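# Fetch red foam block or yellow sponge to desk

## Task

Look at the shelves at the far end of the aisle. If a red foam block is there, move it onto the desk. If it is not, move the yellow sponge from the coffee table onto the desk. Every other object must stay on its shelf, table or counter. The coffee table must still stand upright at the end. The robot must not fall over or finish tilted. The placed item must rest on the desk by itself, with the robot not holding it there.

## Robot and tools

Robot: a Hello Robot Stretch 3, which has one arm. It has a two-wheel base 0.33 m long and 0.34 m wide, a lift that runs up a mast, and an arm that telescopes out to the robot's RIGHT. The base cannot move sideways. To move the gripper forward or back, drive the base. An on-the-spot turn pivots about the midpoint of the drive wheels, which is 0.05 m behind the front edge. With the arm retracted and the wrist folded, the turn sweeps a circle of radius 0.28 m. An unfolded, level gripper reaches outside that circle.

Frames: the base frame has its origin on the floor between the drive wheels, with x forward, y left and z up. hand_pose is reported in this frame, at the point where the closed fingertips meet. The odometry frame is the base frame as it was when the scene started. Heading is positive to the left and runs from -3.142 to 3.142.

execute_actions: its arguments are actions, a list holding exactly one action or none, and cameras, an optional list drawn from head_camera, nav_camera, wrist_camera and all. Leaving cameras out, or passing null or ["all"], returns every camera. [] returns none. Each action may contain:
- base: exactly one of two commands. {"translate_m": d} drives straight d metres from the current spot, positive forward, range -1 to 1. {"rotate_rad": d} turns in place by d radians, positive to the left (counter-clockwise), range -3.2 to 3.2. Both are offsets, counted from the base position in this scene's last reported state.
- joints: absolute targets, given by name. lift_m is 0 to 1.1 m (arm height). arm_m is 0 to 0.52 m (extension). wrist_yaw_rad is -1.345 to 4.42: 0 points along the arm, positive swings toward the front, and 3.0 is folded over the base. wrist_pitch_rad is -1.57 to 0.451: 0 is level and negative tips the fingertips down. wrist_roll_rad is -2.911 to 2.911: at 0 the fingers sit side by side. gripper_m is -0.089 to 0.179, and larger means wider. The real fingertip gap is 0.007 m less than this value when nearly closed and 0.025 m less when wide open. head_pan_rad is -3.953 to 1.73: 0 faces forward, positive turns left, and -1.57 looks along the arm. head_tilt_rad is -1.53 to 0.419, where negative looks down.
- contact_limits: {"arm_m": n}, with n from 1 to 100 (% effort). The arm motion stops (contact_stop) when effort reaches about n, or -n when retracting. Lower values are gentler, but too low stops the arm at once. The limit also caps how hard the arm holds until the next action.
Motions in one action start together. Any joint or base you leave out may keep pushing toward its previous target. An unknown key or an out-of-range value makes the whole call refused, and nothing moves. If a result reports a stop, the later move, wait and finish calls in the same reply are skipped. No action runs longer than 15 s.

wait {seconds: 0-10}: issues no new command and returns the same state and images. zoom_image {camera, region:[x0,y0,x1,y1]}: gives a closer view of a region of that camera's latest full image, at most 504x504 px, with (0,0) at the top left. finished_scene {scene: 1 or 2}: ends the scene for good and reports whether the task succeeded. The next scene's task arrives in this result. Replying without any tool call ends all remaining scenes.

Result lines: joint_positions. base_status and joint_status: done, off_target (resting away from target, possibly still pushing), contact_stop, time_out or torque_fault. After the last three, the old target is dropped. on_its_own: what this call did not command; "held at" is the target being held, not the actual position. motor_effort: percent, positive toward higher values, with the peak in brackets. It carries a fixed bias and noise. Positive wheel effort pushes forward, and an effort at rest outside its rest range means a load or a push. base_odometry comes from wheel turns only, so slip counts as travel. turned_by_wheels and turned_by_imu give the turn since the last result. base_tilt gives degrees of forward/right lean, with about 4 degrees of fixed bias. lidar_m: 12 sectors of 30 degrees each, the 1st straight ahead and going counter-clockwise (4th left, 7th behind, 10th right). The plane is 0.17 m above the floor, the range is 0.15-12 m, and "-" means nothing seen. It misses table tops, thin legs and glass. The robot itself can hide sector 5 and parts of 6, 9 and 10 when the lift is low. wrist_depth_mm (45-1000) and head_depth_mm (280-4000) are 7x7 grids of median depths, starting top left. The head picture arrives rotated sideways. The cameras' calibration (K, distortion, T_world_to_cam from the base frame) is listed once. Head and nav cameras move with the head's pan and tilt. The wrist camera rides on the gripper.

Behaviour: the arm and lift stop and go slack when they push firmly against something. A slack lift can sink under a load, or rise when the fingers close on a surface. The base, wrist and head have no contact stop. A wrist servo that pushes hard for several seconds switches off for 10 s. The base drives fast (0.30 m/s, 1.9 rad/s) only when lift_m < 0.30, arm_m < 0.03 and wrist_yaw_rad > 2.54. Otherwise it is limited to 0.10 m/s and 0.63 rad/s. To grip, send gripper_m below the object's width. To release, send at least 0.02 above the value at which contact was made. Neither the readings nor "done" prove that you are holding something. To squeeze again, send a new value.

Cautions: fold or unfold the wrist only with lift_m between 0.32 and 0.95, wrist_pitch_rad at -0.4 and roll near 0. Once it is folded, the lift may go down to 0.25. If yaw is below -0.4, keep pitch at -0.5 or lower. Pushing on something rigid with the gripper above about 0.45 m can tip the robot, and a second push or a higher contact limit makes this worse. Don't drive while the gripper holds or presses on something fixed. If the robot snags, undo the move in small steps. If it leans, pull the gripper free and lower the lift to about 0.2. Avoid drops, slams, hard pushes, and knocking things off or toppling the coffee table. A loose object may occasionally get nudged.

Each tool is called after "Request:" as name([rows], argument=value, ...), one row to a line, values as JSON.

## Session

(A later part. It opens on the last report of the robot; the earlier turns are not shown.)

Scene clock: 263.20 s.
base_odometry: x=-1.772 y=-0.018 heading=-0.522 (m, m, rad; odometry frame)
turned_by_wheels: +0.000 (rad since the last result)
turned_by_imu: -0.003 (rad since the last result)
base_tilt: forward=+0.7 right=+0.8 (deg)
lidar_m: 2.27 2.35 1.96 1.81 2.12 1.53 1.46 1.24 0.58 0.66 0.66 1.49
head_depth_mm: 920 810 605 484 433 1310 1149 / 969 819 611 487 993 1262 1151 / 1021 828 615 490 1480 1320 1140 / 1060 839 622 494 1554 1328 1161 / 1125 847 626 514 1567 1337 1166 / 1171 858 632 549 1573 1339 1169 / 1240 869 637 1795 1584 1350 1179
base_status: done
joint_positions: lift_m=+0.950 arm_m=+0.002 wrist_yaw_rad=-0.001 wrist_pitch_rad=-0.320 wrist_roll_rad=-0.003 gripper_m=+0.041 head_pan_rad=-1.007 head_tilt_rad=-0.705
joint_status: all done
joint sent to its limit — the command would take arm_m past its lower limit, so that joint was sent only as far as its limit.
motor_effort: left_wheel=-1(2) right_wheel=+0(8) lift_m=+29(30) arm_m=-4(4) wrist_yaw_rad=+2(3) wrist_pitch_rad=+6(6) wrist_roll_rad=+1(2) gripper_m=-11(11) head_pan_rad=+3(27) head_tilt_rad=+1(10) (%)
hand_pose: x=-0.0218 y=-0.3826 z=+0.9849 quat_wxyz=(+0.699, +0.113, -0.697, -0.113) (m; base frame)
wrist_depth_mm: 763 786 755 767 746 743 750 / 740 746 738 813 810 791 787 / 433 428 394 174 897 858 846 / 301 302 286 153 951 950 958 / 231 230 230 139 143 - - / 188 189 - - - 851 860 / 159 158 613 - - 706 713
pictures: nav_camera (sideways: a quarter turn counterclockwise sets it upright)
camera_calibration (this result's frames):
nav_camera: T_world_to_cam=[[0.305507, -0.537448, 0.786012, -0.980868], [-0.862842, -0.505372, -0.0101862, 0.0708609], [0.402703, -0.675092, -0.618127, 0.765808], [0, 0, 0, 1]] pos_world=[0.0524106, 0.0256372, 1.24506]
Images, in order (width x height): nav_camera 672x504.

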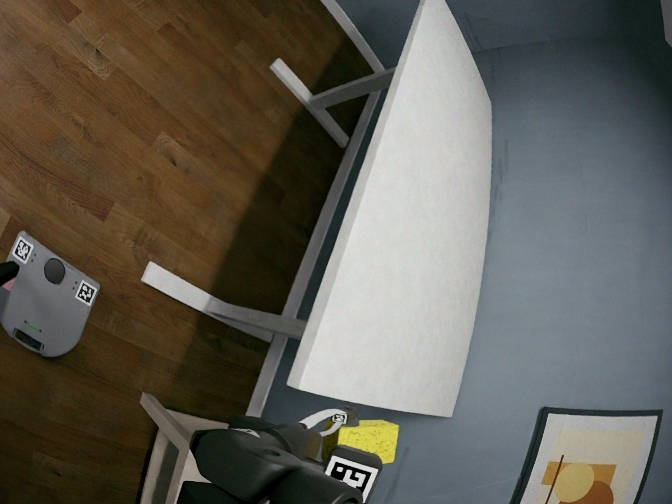

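Request:
execute_actions([
  {"base":{"translate_m":0.6},"joints":{"head_pan_rad":-1.57,"head_tilt_rad":-0.8}},
], cameras=[])

Request:
execute_actions([
  {"joints":{"arm_m":0.3,"lift_m":0.76}},
], cameras=["head_camera","wrist_camera"])

Scene clock: 273.53 s.
base_odometry: x=-1.252 y=-0.316 heading=-0.522 (m, m, rad; odometry frame)
turned_by_wheels: +0.000 (rad since the last result)
turned_by_imu: -0.001 (rad since the last result)
base_tilt: forward=+0.8 right=+0.7 (deg)
lidar_m: 1.67 1.73 1.91 1.83 1.90 2.15 2.06 1.01 0.75 1.06 1.09 1.01
head_depth_mm: 888 666 545 - - - 1103 / 884 674 549 - - - 1125 / 882 679 435 - - - 1127 / 887 687 437 444 1411 1277 1136 / 896 694 547 451 1416 1285 1140 / 890 701 552 454 1432 1293 1143 / 890 706 556 457 1429 1297 1147
base_status: done
joint_positions: lift_m=+0.950 arm_m=+0.002 wrist_yaw_rad=-0.001 wrist_pitch_rad=-0.320 wrist_roll_rad=-0.003 gripper_m=+0.041 head_pan_rad=-1.563 head_tilt_rad=-0.790
joint_status: all done
motor_effort: left_wheel=+0(4) right_wheel=+0(5) lift_m=+30(29) arm_m=-4(4) wrist_yaw_rad=+1(1) wrist_pitch_rad=+6(6) wrist_roll_rad=+1(1) gripper_m=-9(10) head_pan_rad=-1(24) head_tilt_rad=-3(9) (%)
hand_pose: x=-0.0218 y=-0.3826 z=+0.9849 quat_wxyz=(+0.699, +0.113, -0.697, -0.113) (m; base frame)
wrist_depth_mm: 765 734 727 723 731 735 730 / 765 743 745 745 738 760 776 / 430 427 393 174 422 425 432 / 301 298 282 153 281 301 299 / 231 232 231 138 144 231 230 / 187 187 174 175 182 187 187 / 158 158 159 157 158 158 157
pictures: none
No camera images: the call's "cameras" was empty. Leave "cameras" out to get every camera's image.

Scene clock: 276.93 s.
base_odometry: x=-1.252 y=-0.316 heading=-0.522 (m, m, rad; odometry frame)
turned_by_wheels: +0.000 (rad since the last result)
turned_by_imu: -0.003 (rad since the last result)
base_tilt: forward=+0.7 right=+0.7 (deg)
lidar_m: 1.67 1.73 1.92 1.84 1.89 2.16 2.06 1.01 0.75 1.06 1.10 1.01
head_depth_mm: 898 - 516 431 1318 1245 1123 / 903 - 520 443 1425 1265 1121 / 900 - 522 446 1425 1273 1130 / 890 660 542 449 1404 1277 1134 / 895 694 547 451 1411 1289 1140 / 892 699 551 454 1422 1291 1146 / 890 706 555 457 1427 1295 1149
base_status: not commanded
joint_positions: lift_m=+0.915 arm_m=+0.299 wrist_yaw_rad=-0.005 wrist_pitch_rad=-0.255 wrist_roll_rad=-0.007 gripper_m=+0.040 head_pan_rad=-1.563 head_tilt_rad=-0.791
joint_status: lift_m contact_stop (moved -0.034 of -0.190); the others done
on_its_own: lift_m is slack since a contact_stop, until your next command for it (your +0.760 is given up)
motor_effort: left_wheel=-1(2) right_wheel=+1(3) lift_m=+22(27) arm_m=+9(14) wrist_yaw_rad=+4(5) wrist_pitch_rad=-14(21) wrist_roll_rad=+3(3) gripper_m=-10(11) head_pan_rad=-2(3) head_tilt_rad=-3(3) (%)
hand_pose: x=-0.0226 y=-0.6861 z=+0.9659 quat_wxyz=(+0.704, +0.089, -0.699, -0.092) (m; base frame)
wrist_depth_mm: 486 475 471 467 466 463 463 / 516 508 513 500 497 486 487 / 423 424 422 204 434 438 434 / 275 276 277 158 261 278 279 / 204 204 204 138 147 206 207 / 162 162 151 154 157 163 164 / 134 134 135 135 135 136 135
pictures: head_camera (sideways: a quarter turn clockwise sets it upright), wrist_camera
camera_calibration (this result's frames):
head_camera: T_world_to_cam=[[0.00713074, 0.726806, -0.686806, 0.916458], [0.999373, 0.0186427, 0.0301044, -0.0383635], [0.034684, -0.68659, -0.726217, 0.903092], [0, 0, 0, 1]] pos_world=[0.000481513, -0.0453175, 1.28642]
wrist_camera: T_world_to_cam=[[-0.998196, -0.0552195, 0.023565, -0.0795308], [-0.0448763, 0.425509, -0.903841, 1.196], [0.0398825, -0.903268, -0.427219, -0.0431177], [0, 0, 0, 1]] pos_world=[-0.0239954, -0.552249, 1.06445]
Images, in order (width x height): head_camera 896x504, wrist_camera 644x364.

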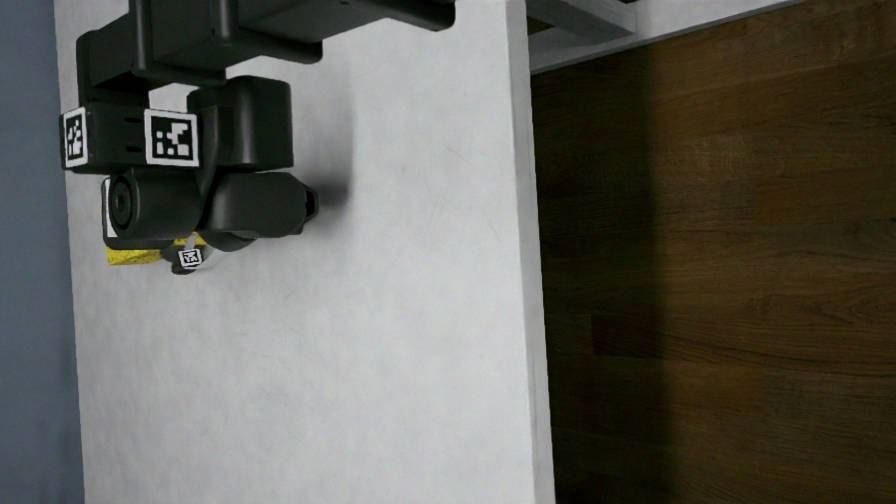

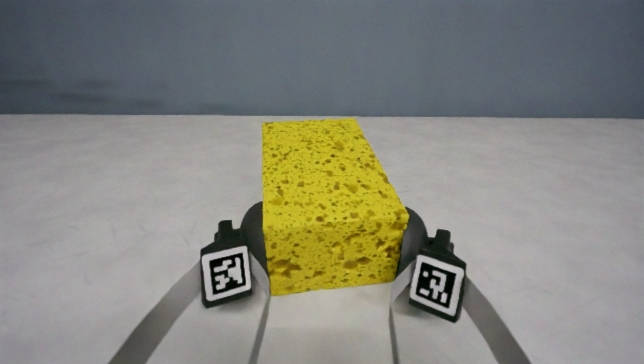

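Desk is taller; sponge rests on it. Release.

Request:
execute_actions([
  {"joints":{"gripper_m":0.13,"lift_m":0.92}},
], cameras=[])

Request:
execute_actions([
  {"joints":{"lift_m":0.98,"arm_m":0.0}},
], cameras=["head_camera"])

Request:
finished_scene(scene=2)

Scene clock: 280.33 s.
base_odometry: x=-1.252 y=-0.316 heading=-0.521 (m, m, rad; odometry frame)
turned_by_wheels: +0.001 (rad since the last result)
turned_by_imu: +0.001 (rad since the last result)
base_tilt: forward=+0.7 right=+0.9 (deg)
lidar_m: 1.67 1.73 1.92 1.84 1.89 2.16 2.06 1.01 0.75 1.07 1.10 1.00
head_depth_mm: 894 - 515 434 1321 1246 1119 / 903 - 520 442 1424 1264 1126 / 899 - 522 445 1423 1272 1129 / 892 667 540 449 1407 1276 1133 / 895 692 545 451 1421 1287 1138 / 891 698 550 454 1422 1288 1143 / 890 705 554 457 1428 1297 1146
base_status: not commanded
joint_positions: lift_m=+0.920 arm_m=+0.300 wrist_yaw_rad=+0.022 wrist_pitch_rad=-0.271 wrist_roll_rad=-0.007 gripper_m=+0.130 head_pan_rad=-1.563 head_tilt_rad=-0.791
joint_status: all done
on_its_own: wrist_yaw_rad is at rest, and its effort (-16) is outside its rest range (-12 to +12)
motor_effort: left_wheel=+6(5) right_wheel=-15(15) lift_m=+25(30) arm_m=+3(9) wrist_yaw_rad=-16(15) wrist_pitch_rad=-9(13) wrist_roll_rad=+3(3) gripper_m=+6(86) head_pan_rad=-2(2) head_tilt_rad=-2(3) (%)
hand_pose: x=-0.0163 y=-0.6851 z=+0.9668 quat_wxyz=(+0.704, +0.104, -0.697, -0.088) (m; base frame)
wrist_depth_mm: 488 489 482 471 467 460 447 / 532 517 505 500 493 476 489 / 412 412 407 408 412 412 424 / 271 271 272 167 257 275 276 / 202 213 204 140 149 209 204 / 162 169 162 151 156 - 164 / - 134 136 136 135 131 136
pictures: none
No camera images: the call's "cameras" was empty. Leave "cameras" out to get every camera's image.

Scene clock: 283.73 s.
base_odometry: x=-1.252 y=-0.316 heading=-0.522 (m, m, rad; odometry frame)
turned_by_wheels: +0.000 (rad since the last result)
turned_by_imu: +0.000 (rad since the last result)
base_tilt: forward=+0.7 right=+0.8 (deg)
lidar_m: 1.67 1.73 1.92 1.84 1.90 2.15 2.06 1.01 0.75 1.06 1.09 1.01
head_depth_mm: 886 666 - - - - 1118 / 885 672 - - - 1203 1128 / 884 654 - - - 1210 1130 / 884 655 561 460 1410 1279 1138 / 894 692 564 450 1407 1286 1138 / 893 700 550 454 1420 1287 1140 / 890 706 555 457 1425 1293 1145
base_status: not commanded
joint_positions: lift_m=+0.980 arm_m=+0.002 wrist_yaw_rad=+0.001 wrist_pitch_rad=-0.314 wrist_roll_rad=-0.003 gripper_m=+0.130 head_pan_rad=-1.563 head_tilt_rad=-0.791
joint_status: all done
joint sent to its limit — the command would take arm_m past its lower limit, so that joint was sent only as far as its limit.
motor_effort: left_wheel=+1(6) right_wheel=-1(14) lift_m=+29(29) arm_m=-4(5) wrist_yaw_rad=+0(16) wrist_pitch_rad=+4(8) wrist_roll_rad=+1(3) gripper_m=-1(6) head_pan_rad=-2(3) head_tilt_rad=-3(3) (%)
hand_pose: x=-0.0212 y=-0.3832 z=+1.0163 quat_wxyz=(+0.700, +0.112, -0.697, -0.110) (m; base frame)
wrist_depth_mm: 748 748 737 725 739 731 713 / 773 805 773 798 785 761 784 / 526 532 525 477 528 522 524 / 366 364 371 371 370 373 366 / 284 295 280 282 282 292 281 / 229 239 230 230 229 - 228 / 199 193 194 193 194 190 193
pictures: head_camera (sideways: a quarter turn clockwise sets it upright)
camera_calibration (this result's frames):
head_camera: T_world_to_cam=[[0.00713144, 0.726806, -0.686806, 0.916458], [0.999373, 0.0186418, 0.0301044, -0.0383635], [0.0346834, -0.68659, -0.726217, 0.903092], [0, 0, 0, 1]] pos_world=[0.000481469, -0.0453175, 1.28642]
Images, in order (width x height): head_camera 896x504.

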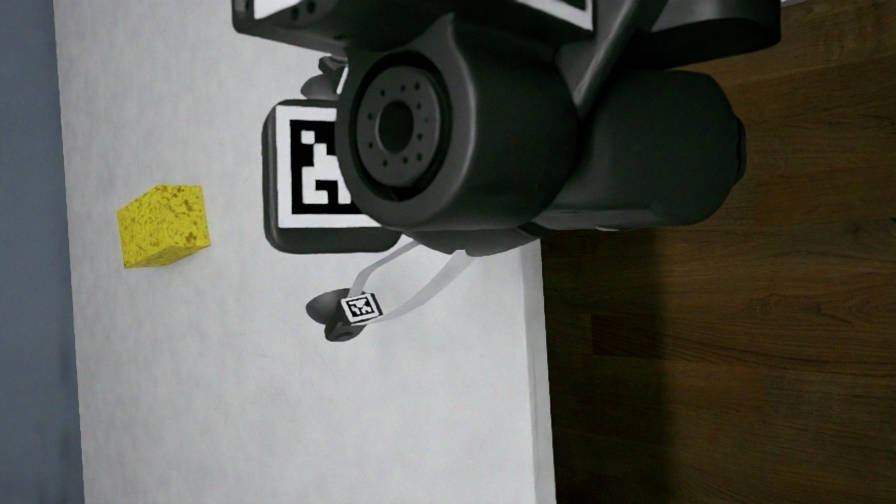

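The scene is finished: the task was done.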